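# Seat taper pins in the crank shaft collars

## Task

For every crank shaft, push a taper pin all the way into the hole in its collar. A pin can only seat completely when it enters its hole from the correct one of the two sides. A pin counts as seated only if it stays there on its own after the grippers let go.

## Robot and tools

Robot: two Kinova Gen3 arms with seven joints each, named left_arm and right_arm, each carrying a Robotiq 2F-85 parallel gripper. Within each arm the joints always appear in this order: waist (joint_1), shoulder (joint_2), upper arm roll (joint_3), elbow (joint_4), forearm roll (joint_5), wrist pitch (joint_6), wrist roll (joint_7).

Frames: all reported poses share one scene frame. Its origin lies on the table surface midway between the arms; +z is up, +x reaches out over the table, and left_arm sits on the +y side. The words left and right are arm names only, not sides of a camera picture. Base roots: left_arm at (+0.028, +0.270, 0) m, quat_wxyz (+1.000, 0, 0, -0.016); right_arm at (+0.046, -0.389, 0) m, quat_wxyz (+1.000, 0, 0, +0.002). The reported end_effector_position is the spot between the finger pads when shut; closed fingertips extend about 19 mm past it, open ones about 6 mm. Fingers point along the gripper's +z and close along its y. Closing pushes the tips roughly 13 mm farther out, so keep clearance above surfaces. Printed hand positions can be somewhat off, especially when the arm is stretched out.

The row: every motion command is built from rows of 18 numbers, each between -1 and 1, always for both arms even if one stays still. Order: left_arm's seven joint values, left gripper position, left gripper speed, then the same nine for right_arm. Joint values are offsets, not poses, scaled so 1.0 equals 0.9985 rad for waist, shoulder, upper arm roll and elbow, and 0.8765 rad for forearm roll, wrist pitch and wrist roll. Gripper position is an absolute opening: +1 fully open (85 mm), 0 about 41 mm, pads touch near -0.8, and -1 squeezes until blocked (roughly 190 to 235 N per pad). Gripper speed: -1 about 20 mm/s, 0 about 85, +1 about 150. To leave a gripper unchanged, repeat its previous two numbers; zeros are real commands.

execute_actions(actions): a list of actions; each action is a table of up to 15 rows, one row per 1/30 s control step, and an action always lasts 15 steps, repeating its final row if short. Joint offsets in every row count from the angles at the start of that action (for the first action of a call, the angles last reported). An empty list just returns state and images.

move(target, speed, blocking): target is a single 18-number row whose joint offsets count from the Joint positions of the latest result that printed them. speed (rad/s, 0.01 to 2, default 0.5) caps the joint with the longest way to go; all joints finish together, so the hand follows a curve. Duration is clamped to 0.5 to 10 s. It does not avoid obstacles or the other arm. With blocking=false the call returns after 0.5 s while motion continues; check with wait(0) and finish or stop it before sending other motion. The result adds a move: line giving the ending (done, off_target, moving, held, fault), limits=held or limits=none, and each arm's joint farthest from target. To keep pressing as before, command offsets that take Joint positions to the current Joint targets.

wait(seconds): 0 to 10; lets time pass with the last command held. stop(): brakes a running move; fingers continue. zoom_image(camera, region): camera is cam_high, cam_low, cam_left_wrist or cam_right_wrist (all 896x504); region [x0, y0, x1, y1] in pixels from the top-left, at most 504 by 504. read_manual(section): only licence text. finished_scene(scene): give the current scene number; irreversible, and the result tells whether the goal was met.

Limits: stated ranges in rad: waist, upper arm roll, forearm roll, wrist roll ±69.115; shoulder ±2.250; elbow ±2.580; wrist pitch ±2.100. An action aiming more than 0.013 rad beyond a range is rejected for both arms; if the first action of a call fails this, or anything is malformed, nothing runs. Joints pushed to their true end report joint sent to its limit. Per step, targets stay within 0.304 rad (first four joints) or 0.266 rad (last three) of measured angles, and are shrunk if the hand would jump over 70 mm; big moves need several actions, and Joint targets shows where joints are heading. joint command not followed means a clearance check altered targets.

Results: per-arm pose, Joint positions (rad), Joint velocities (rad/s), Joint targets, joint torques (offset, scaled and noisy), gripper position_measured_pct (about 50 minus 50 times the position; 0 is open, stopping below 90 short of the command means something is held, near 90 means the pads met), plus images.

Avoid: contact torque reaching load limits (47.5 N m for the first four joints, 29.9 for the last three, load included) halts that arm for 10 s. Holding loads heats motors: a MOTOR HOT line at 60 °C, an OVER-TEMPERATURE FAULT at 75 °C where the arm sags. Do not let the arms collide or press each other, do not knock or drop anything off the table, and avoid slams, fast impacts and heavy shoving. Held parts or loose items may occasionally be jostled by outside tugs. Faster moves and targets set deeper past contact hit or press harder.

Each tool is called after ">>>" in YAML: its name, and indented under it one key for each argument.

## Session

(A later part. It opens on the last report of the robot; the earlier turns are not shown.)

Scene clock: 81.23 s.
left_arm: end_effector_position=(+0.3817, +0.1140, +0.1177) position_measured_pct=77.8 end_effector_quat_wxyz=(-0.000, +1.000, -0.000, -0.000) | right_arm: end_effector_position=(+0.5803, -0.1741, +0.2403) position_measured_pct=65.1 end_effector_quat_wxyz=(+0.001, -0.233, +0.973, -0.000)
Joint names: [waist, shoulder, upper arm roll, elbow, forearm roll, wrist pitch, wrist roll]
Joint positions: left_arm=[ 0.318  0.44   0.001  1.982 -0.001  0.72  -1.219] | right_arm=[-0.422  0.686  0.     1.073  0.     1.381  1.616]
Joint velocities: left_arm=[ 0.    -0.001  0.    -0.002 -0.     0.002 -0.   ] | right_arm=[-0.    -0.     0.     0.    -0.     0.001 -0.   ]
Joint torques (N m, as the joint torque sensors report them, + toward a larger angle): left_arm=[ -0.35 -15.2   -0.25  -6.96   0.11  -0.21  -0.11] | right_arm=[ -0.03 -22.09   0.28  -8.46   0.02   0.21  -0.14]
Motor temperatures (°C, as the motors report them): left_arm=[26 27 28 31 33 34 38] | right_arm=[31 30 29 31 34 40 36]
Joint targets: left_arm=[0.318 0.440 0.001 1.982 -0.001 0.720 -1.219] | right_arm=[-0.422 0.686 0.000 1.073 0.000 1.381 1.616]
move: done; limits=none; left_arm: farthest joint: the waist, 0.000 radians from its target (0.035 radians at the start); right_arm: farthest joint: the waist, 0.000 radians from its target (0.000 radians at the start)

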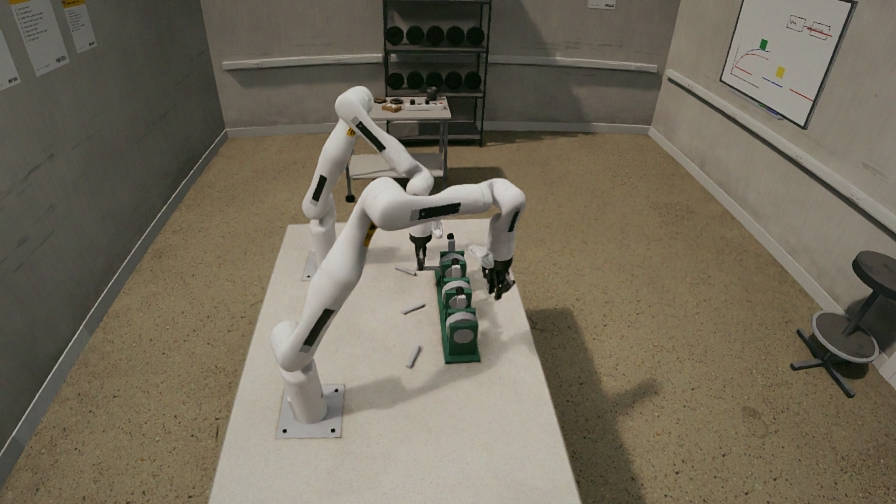

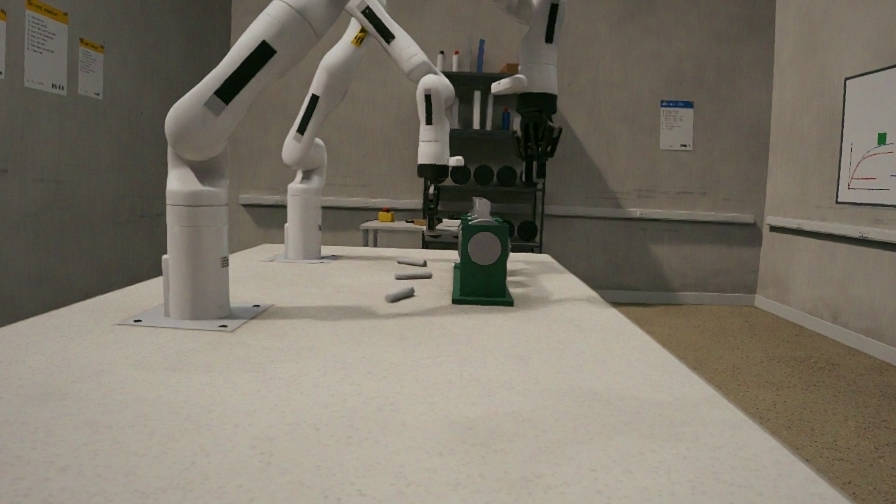

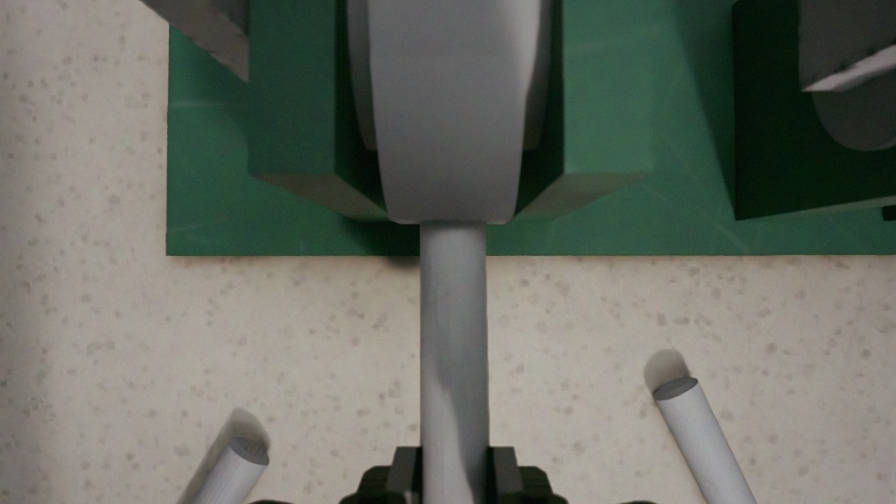

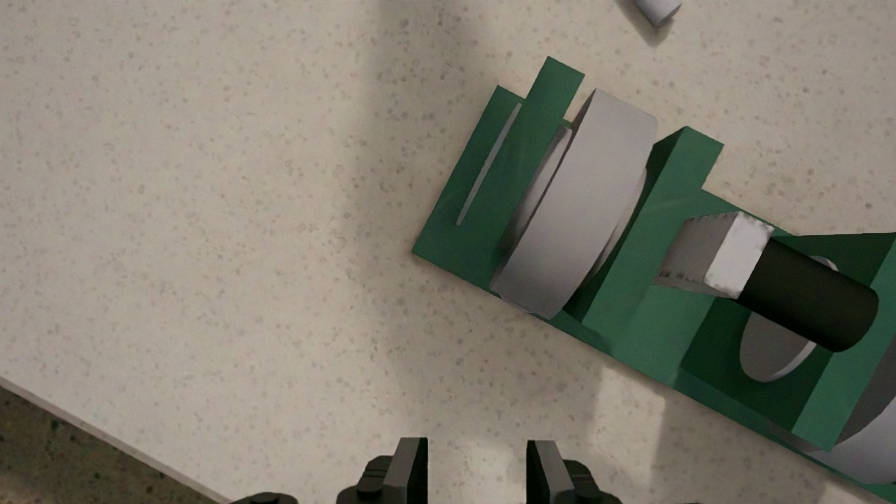

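>>> move:
  target: [-0.0154,0.0283,0,-0.0534,0,0.0285,-0.0176,-1,0,-0.2557,-0.4581,0,0.7429,0,-0.3245,0.54,-0.3,0]
  speed: 0.7

>>> move:
  target: [-0.0156,0.0321,0,-0.0611,0,0.033,-0.0178,-1,0,0,0.273,0,0.2426,0,-0.5873,0,-0.3,0]
  speed: 0.5

Scene clock: 83.33 s.
left_arm: end_effector_position=(+0.3995, +0.1141, +0.1177) position_measured_pct=77.8 end_effector_quat_wxyz=(-0.000, +1.000, -0.000, -0.001) | right_arm: end_effector_position=(+0.3532, -0.1719, +0.2401) position_measured_pct=65.1 end_effector_quat_wxyz=(+0.000, -0.564, +0.826, -0.000)
Joint names: [waist, shoulder, upper arm roll, elbow, forearm roll, wrist pitch, wrist roll]
Joint positions: left_arm=[ 0.303  0.468  0.001  1.929 -0.001  0.745 -1.235] | right_arm=[-0.677  0.229  0.     1.815  0.     1.097  2.089]
Joint velocities: left_arm=[-0.001  0.001  0.001  0.     0.    -0.001  0.   ] | right_arm=[-0.002 -0.003 -0.001  0.001  0.    -0.    -0.   ]
Joint torques (N m, as the joint torque sensors report them, + toward a larger angle): left_arm=[ -0.01 -15.97  -0.18  -6.68   0.08   0.03  -0.09] | right_arm=[  0.02 -12.74   0.41  -7.57   0.04   0.32  -0.29]
Motor temperatures (°C, as the motors report them): left_arm=[26 27 28 31 33 34 38] | right_arm=[31 30 29 31 34 40 36]
Joint targets: left_arm=[0.303 0.468 0.001 1.929 -0.001 0.745 -1.235] | right_arm=[-0.677 0.228 0.000 1.815 0.000 1.097 2.089]
move: done; limits=none; left_arm: farthest joint: the elbow, 0.001 radians from its target (0.054 radians at the start); right_arm: farthest joint: the waist, 0.000 radians from its target (0.255 radians at the start)

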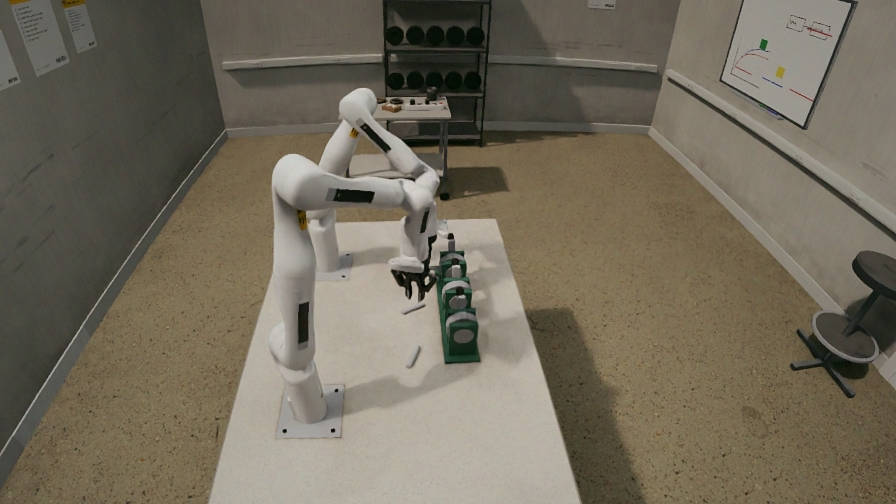

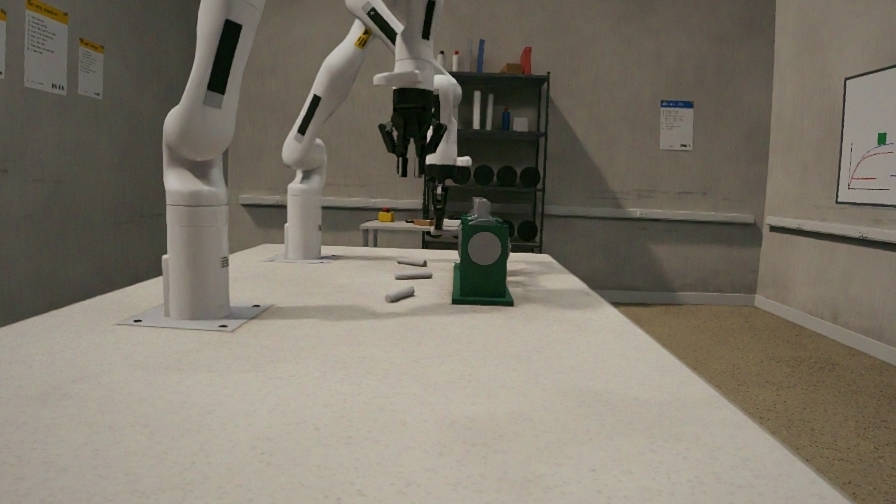

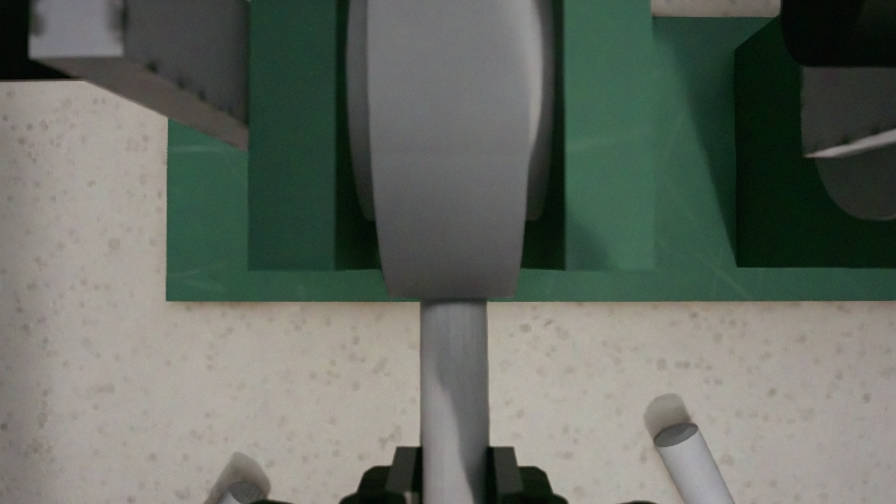

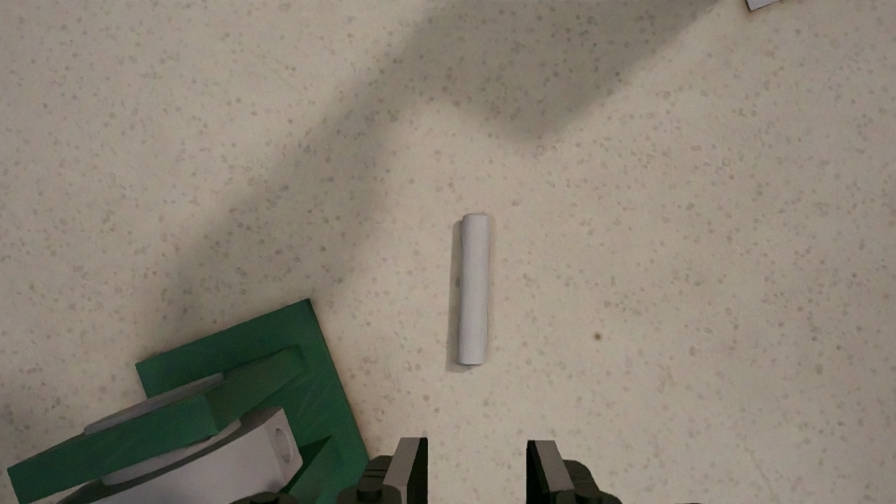

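Scene clock: 84.80 s.
left_arm: end_effector_position=(+0.4177, +0.1143, +0.1174) position_measured_pct=77.8 end_effector_quat_wxyz=(-0.001, +1.000, -0.001, -0.002) | right_arm: end_effector_position=(+0.3532, -0.1719, +0.0802) position_measured_pct=65.1 end_effector_quat_wxyz=(+0.001, -0.564, +0.826, -0.000)
Joint names: [waist, shoulder, upper arm roll, elbow, forearm roll, wrist pitch, wrist roll]
Joint positions: left_arm=[ 0.288  0.5    0.001  1.871 -0.001  0.776 -1.25 ] | right_arm=[-0.677  0.501  0.     2.057  0.     0.582  2.089]
Joint velocities: left_arm=[-0.001 -0.     0.003  0.    -0.     0.001  0.   ] | right_arm=[ 0.     0.002 -0.     0.001  0.     0.001 -0.   ]
Joint torques (N m, as the joint torque sensors report them, + toward a larger angle): left_arm=[ -0.51 -16.43  -0.3   -8.66   0.07  -1.35  -0.15] | right_arm=[  0.16 -15.28   0.44  -4.44   0.05   0.17   0.17]
Motor temperatures (°C, as the motors report them): left_arm=[26 27 28 31 33 34 38] | right_arm=[31 30 29 32 34 40 36]
Joint targets: left_arm=[0.287 0.500 0.001 1.868 -0.001 0.774 -1.250] | right_arm=[-0.677 0.501 0.000 2.057 0.000 0.582 2.089]
move: done; limits=none; left_arm: farthest joint: the elbow, 0.003 radians from its target (0.062 radians at the start); right_arm: farthest joint: the shoulder, 0.001 radians from its target (0.273 radians at the start)

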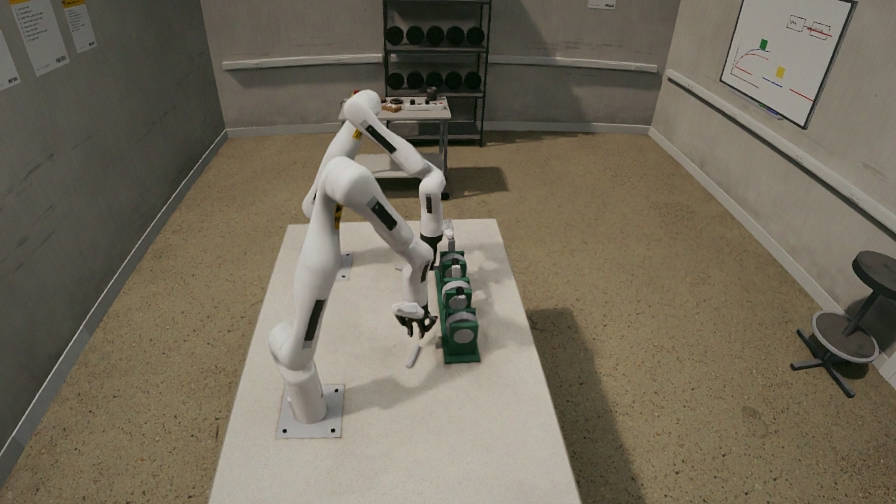

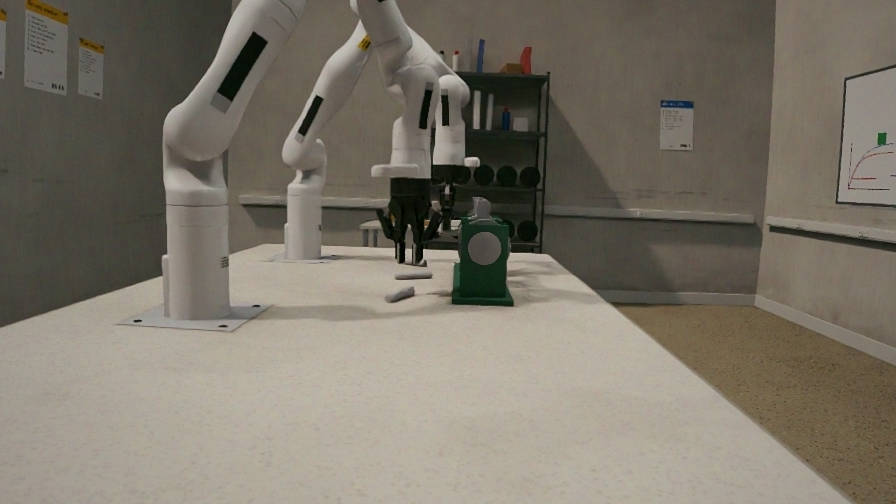

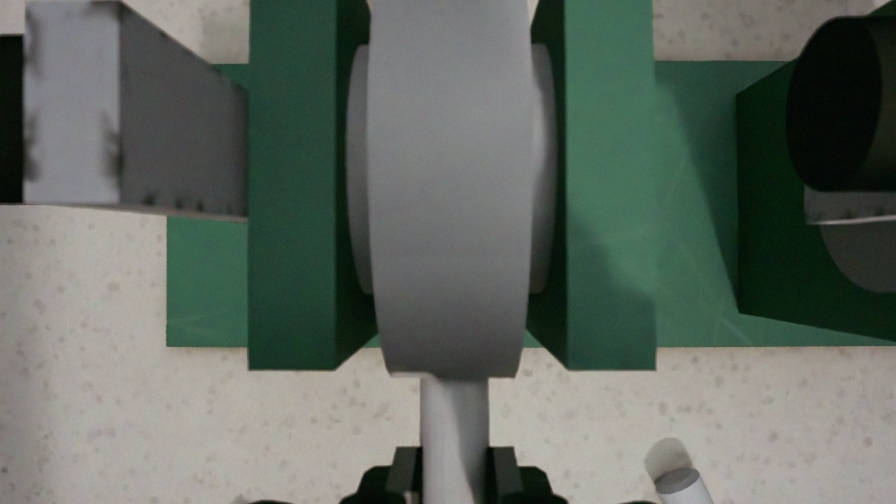

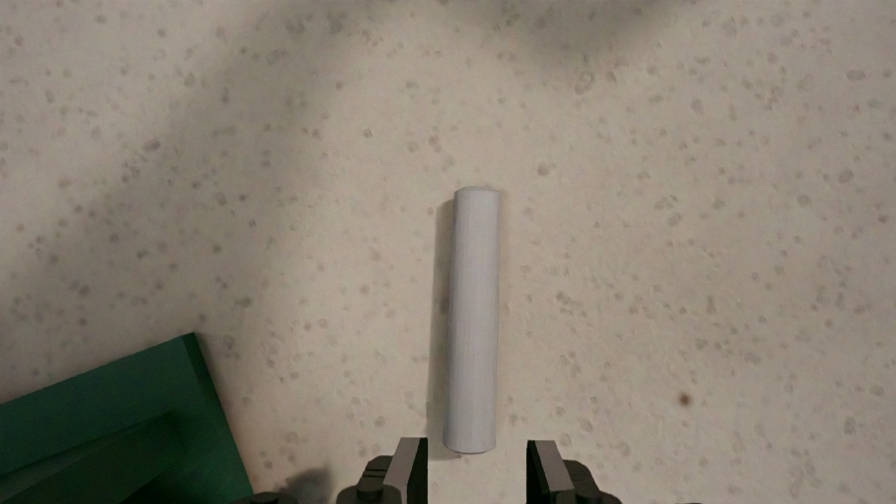

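>>> move:
  target: [0,0,0,0,0,0,0,-0.3,0.5,0.0076,0.1353,0,0.044,0,-0.2024,-0.014,-0.3,0]
  speed: 0.25

>>> move:
  target: [0.03,-0.054,0,0.115,0,-0.0758,0.035,-0.3,0.5,0,0,0,0,0,0,0,-1,0]
  speed: 0.3

Scene clock: 86.63 s.
left_arm: end_effector_position=(+0.4177, +0.1143, +0.1174) position_measured_pct=65.1 end_effector_quat_wxyz=(-0.001, +1.000, -0.001, -0.002) | right_arm: end_effector_position=(+0.3533, -0.1755, +0.0231) position_measured_pct=65.1 end_effector_quat_wxyz=(-0.000, -0.556, +0.831, -0.000)
Joint names: [waist, shoulder, upper arm roll, elbow, forearm roll, wrist pitch, wrist roll]
Joint positions: left_arm=[ 0.288  0.5    0.001  1.871 -0.001  0.776 -1.25 ] | right_arm=[-0.669  0.636  0.     2.101  0.     0.405  2.077]
Joint velocities: left_arm=[ 0.    -0.    -0.001 -0.    -0.    -0.001  0.   ] | right_arm=[ 0.     0.003  0.002 -0.     0.    -0.001  0.   ]
Joint torques (N m, as the joint torque sensors report them, + toward a larger angle): left_arm=[ -0.18 -16.65  -0.32  -6.61   0.08  -0.17  -0.04] | right_arm=[ -0.2  -16.02   0.58  -3.12   0.3    0.35   0.12]
Motor temperatures (°C, as the motors report them): left_arm=[26 27 28 31 33 34 38] | right_arm=[31 30 29 31 34 40 36]
Joint targets: left_arm=[0.288 0.500 0.001 1.871 -0.001 0.776 -1.250] | right_arm=[-0.669 0.636 0.000 2.101 0.000 0.405 2.077]
move: done; limits=none; left_arm: farthest joint: the waist, 0.000 radians from its target (0.000 radians at the start); right_arm: farthest joint: the waist, 0.000 radians from its target (0.008 radians at the start)

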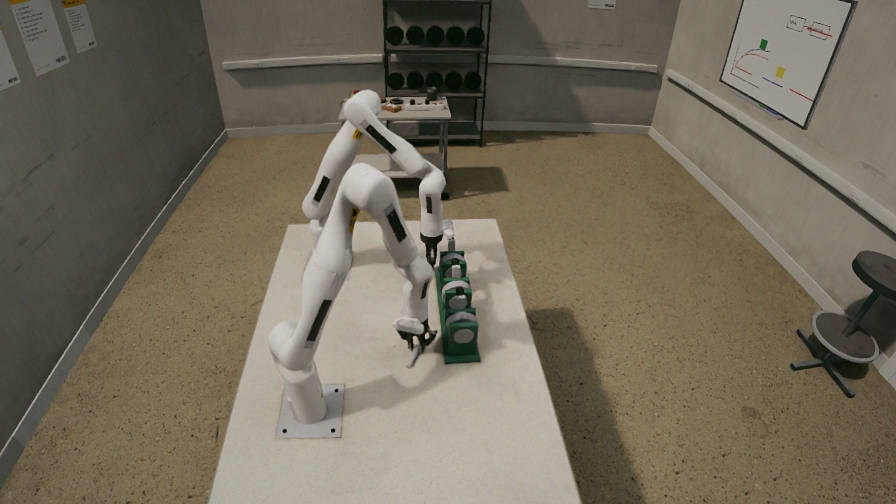

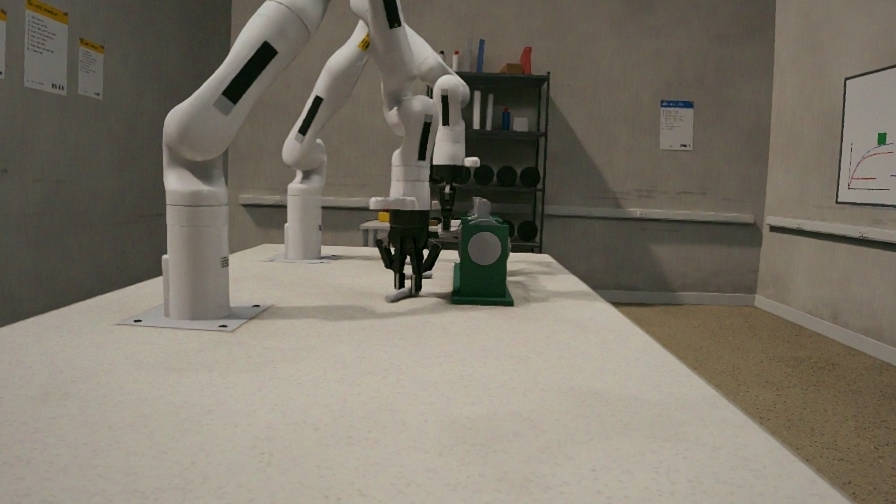

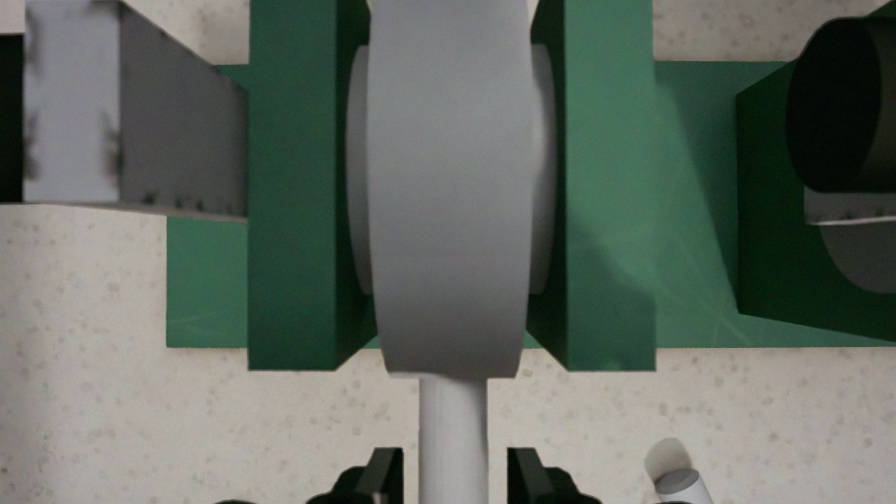

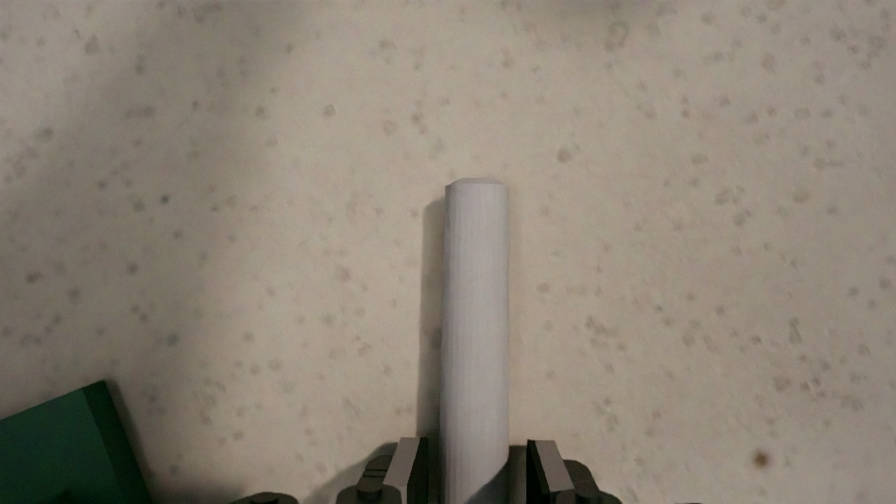

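Scene clock: 87.40 s.
left_arm: end_effector_position=(+0.3822, +0.1140, +0.1147) position_measured_pct=65.1 end_effector_quat_wxyz=(-0.000, +1.000, -0.000, +0.000) | right_arm: end_effector_position=(+0.3534, -0.1755, +0.0235) position_measured_pct=77.4 end_effector_quat_wxyz=(+0.000, -0.556, +0.831, -0.000)
Joint names: [waist, shoulder, upper arm roll, elbow, forearm roll, wrist pitch, wrist roll]
Joint positions: left_arm=[ 0.318  0.446  0.001  1.985 -0.001  0.71  -1.22 ] | right_arm=[-0.669  0.634  0.     2.101  0.     0.405  2.077]
Joint velocities: left_arm=[ 0.002 -0.004  0.001  0.     0.     0.    -0.   ] | right_arm=[-0.    -0.001  0.    -0.001  0.     0.     0.   ]
Joint torques (N m, as the joint torque sensors report them, + toward a larger angle): left_arm=[  0.18 -15.11  -0.39  -6.76  -0.02  -0.17  -0.1 ] | right_arm=[ -0.16 -15.37   0.53  -3.12   0.02   0.     0.3 ]
Motor temperatures (°C, as the motors report them): left_arm=[26 27 28 31 33 34 38] | right_arm=[31 30 29 31 34 40 36]
Joint targets: left_arm=[0.318 0.446 0.001 1.985 -0.001 0.710 -1.220] | right_arm=[-0.669 0.636 0.000 2.101 0.000 0.405 2.077]
move: done; limits=none; left_arm: farthest joint: the waist, 0.000 radians from its target (0.030 radians at the start); right_arm: farthest joint: the shoulder, 0.002 radians from its target (0.000 radians at the start)

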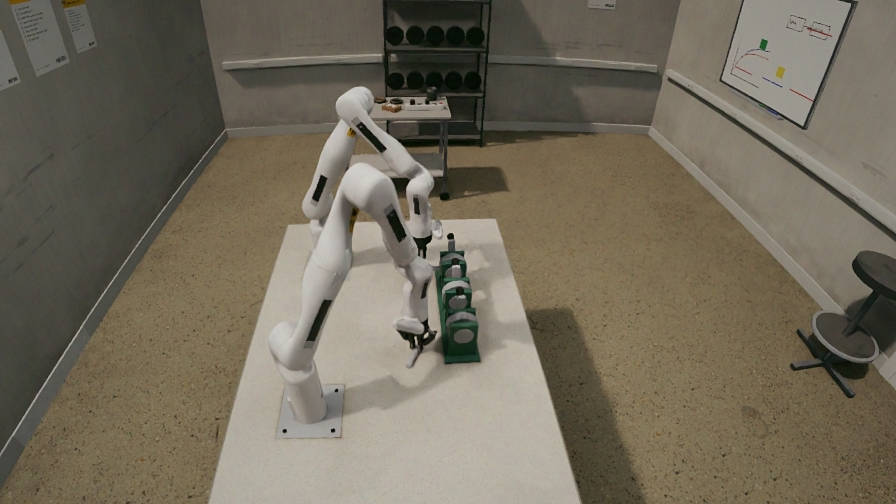

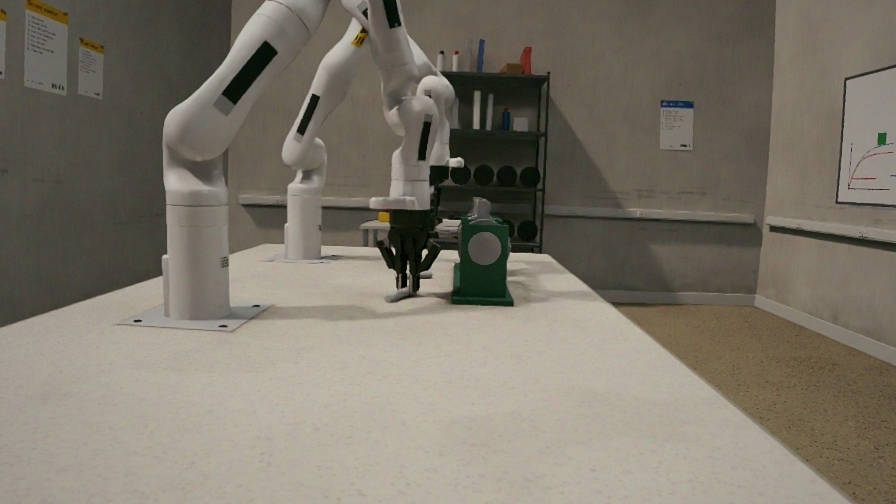

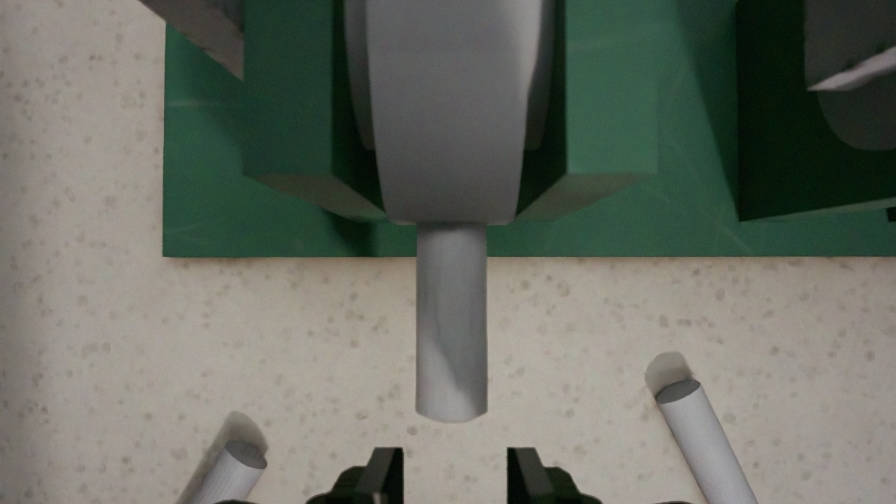

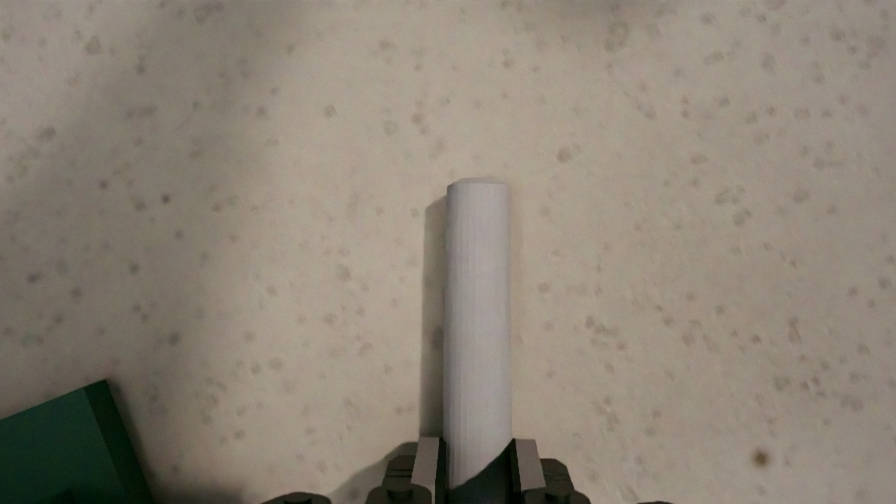

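>>> move:
  target: [0,0,0,0,0,0,0,-1,0.5,-0.1311,-0.1917,0,-0.1057,0,0.3406,0.7,-1,0]
  speed: 0.6

>>> move:
  target: [-0.0434,0.0864,0,-0.1669,0,0.0923,-0.0494,-1,0.5,0,0,0,0,0,0,1,-1,0]
  speed: 0.4

Scene clock: 89.60 s.
left_arm: end_effector_position=(+0.3822, +0.1140, +0.1147) position_measured_pct=91.7 end_effector_quat_wxyz=(-0.000, +1.000, -0.000, +0.000) | right_arm: end_effector_position=(+0.3296, -0.1304, +0.1136) position_measured_pct=77.4 end_effector_quat_wxyz=(+0.001, +0.820, -0.573, +0.000)
Joint names: [waist, shoulder, upper arm roll, elbow, forearm roll, wrist pitch, wrist roll]
Joint positions: left_arm=[ 0.318  0.446  0.001  1.985 -0.001  0.71  -1.22 ] | right_arm=[-0.8    0.443  0.     1.996  0.     0.704  2.69 ]
Joint velocities: left_arm=[-0.001 -0.     0.     0.001 -0.     0.001  0.   ] | right_arm=[-0.003 -0.004 -0.001  0.001  0.     0.     0.   ]
Joint torques (N m, as the joint torque sensors report them, + toward a larger angle): left_arm=[ -0.46 -15.4    0.2   -6.1   -0.17  -0.25  -0.42] | right_arm=[ -0.2  -15.57   0.6   -5.57   0.13  -0.06  -0.24]
Motor temperatures (°C, as the motors report them): left_arm=[26 27 28 31 33 34 38] | right_arm=[31 30 29 31 34 40 36]
Joint targets: left_arm=[0.318 0.446 0.001 1.985 -0.001 0.710 -1.220] | right_arm=[-0.800 0.443 0.000 1.996 0.000 0.704 2.690]
move: done; limits=none; left_arm: farthest joint: the waist, 0.000 radians from its target (0.000 radians at the start); right_arm: farthest joint: the shoulder, 0.001 radians from its target (0.192 radians at the start)

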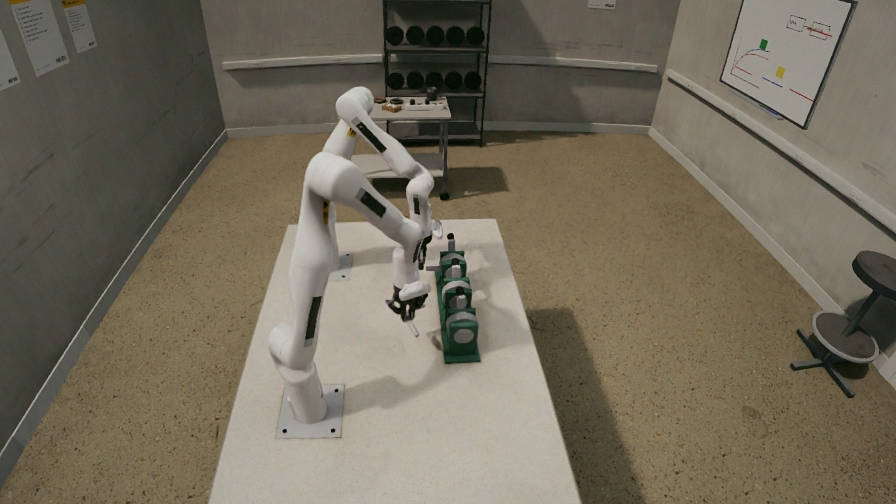

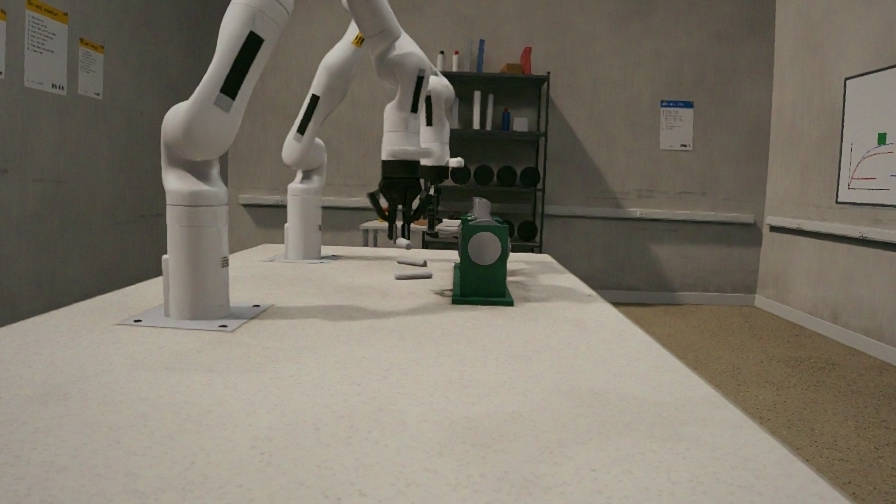

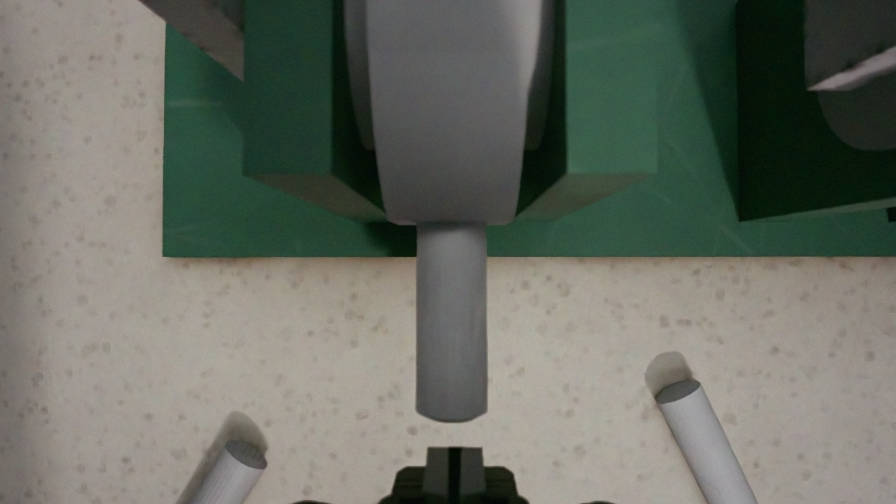

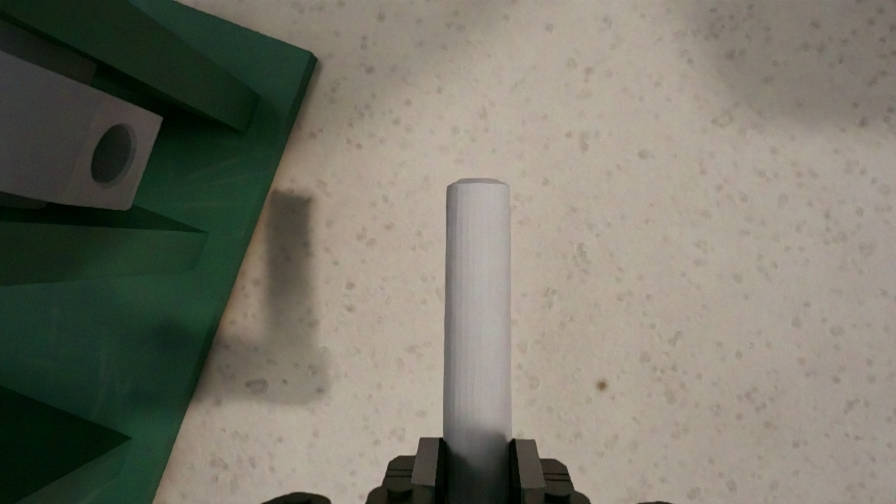

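Scene clock: 92.17 s.
left_arm: end_effector_position=(+0.4340, +0.1140, +0.1142) position_measured_pct=91.7 end_effector_quat_wxyz=(-0.001, +1.000, -0.001, -0.003) | right_arm: end_effector_position=(+0.3296, -0.1304, +0.1136) position_measured_pct=77.4 end_effector_quat_wxyz=(+0.001, +0.985, -0.171, -0.000)
Joint names: [waist, shoulder, upper arm roll, elbow, forearm roll, wrist pitch, wrist roll]
Joint positions: left_arm=[ 0.275  0.533  0.002  1.822 -0.     0.794 -1.263] | right_arm=[-0.8    0.443  0.     1.996  0.     0.704  3.567]
Joint velocities: left_arm=[-0.001  0.001  0.001  0.001  0.     0.    -0.   ] | right_arm=[ 0.     0.001  0.001 -0.001  0.     0.     0.   ]
Joint torques (N m, as the joint torque sensors report them, + toward a larger angle): left_arm=[ -0.29 -17.6   -0.8   -8.78  -0.49  -1.66  -0.2 ] | right_arm=[ -0.17 -15.63   0.29  -5.95  -0.05   0.07   0.  ]
Motor temperatures (°C, as the motors report them): left_arm=[26 27 28 31 33 34 38] | right_arm=[31 30 29 31 34 40 36]
Joint targets: left_arm=[0.274 0.532 0.001 1.819 -0.001 0.791 -1.263] | right_arm=[-0.800 0.443 0.000 1.996 0.000 0.704 3.567]
move: done; limits=none; left_arm: farthest joint: the elbow, 0.003 radians from its target (0.167 radians at the start); right_arm: farthest joint: the waist, 0.000 radians from its target (0.000 radians at the start)

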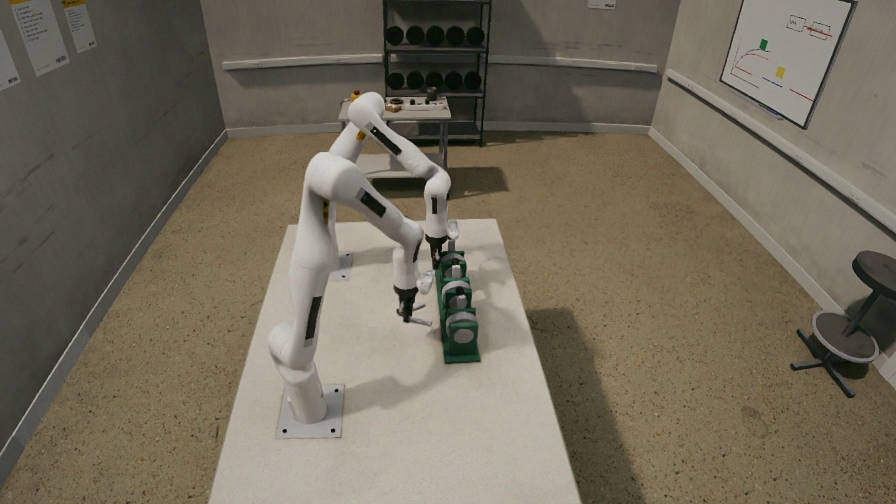

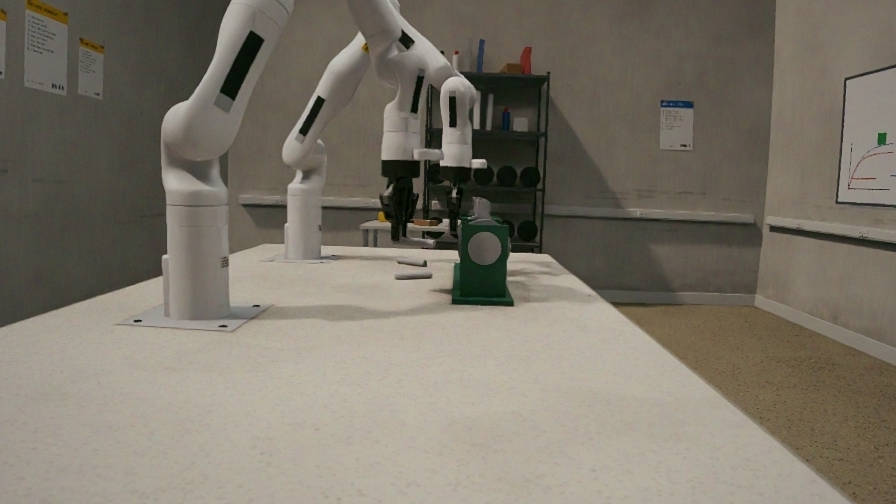

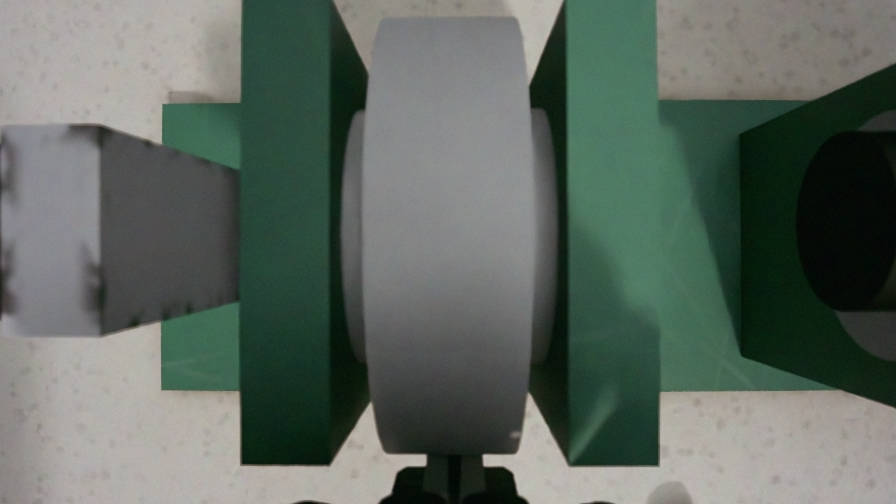

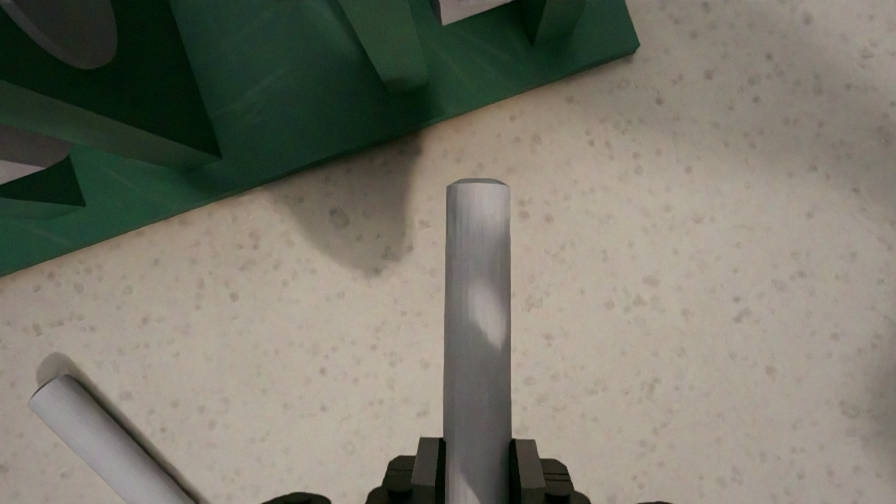

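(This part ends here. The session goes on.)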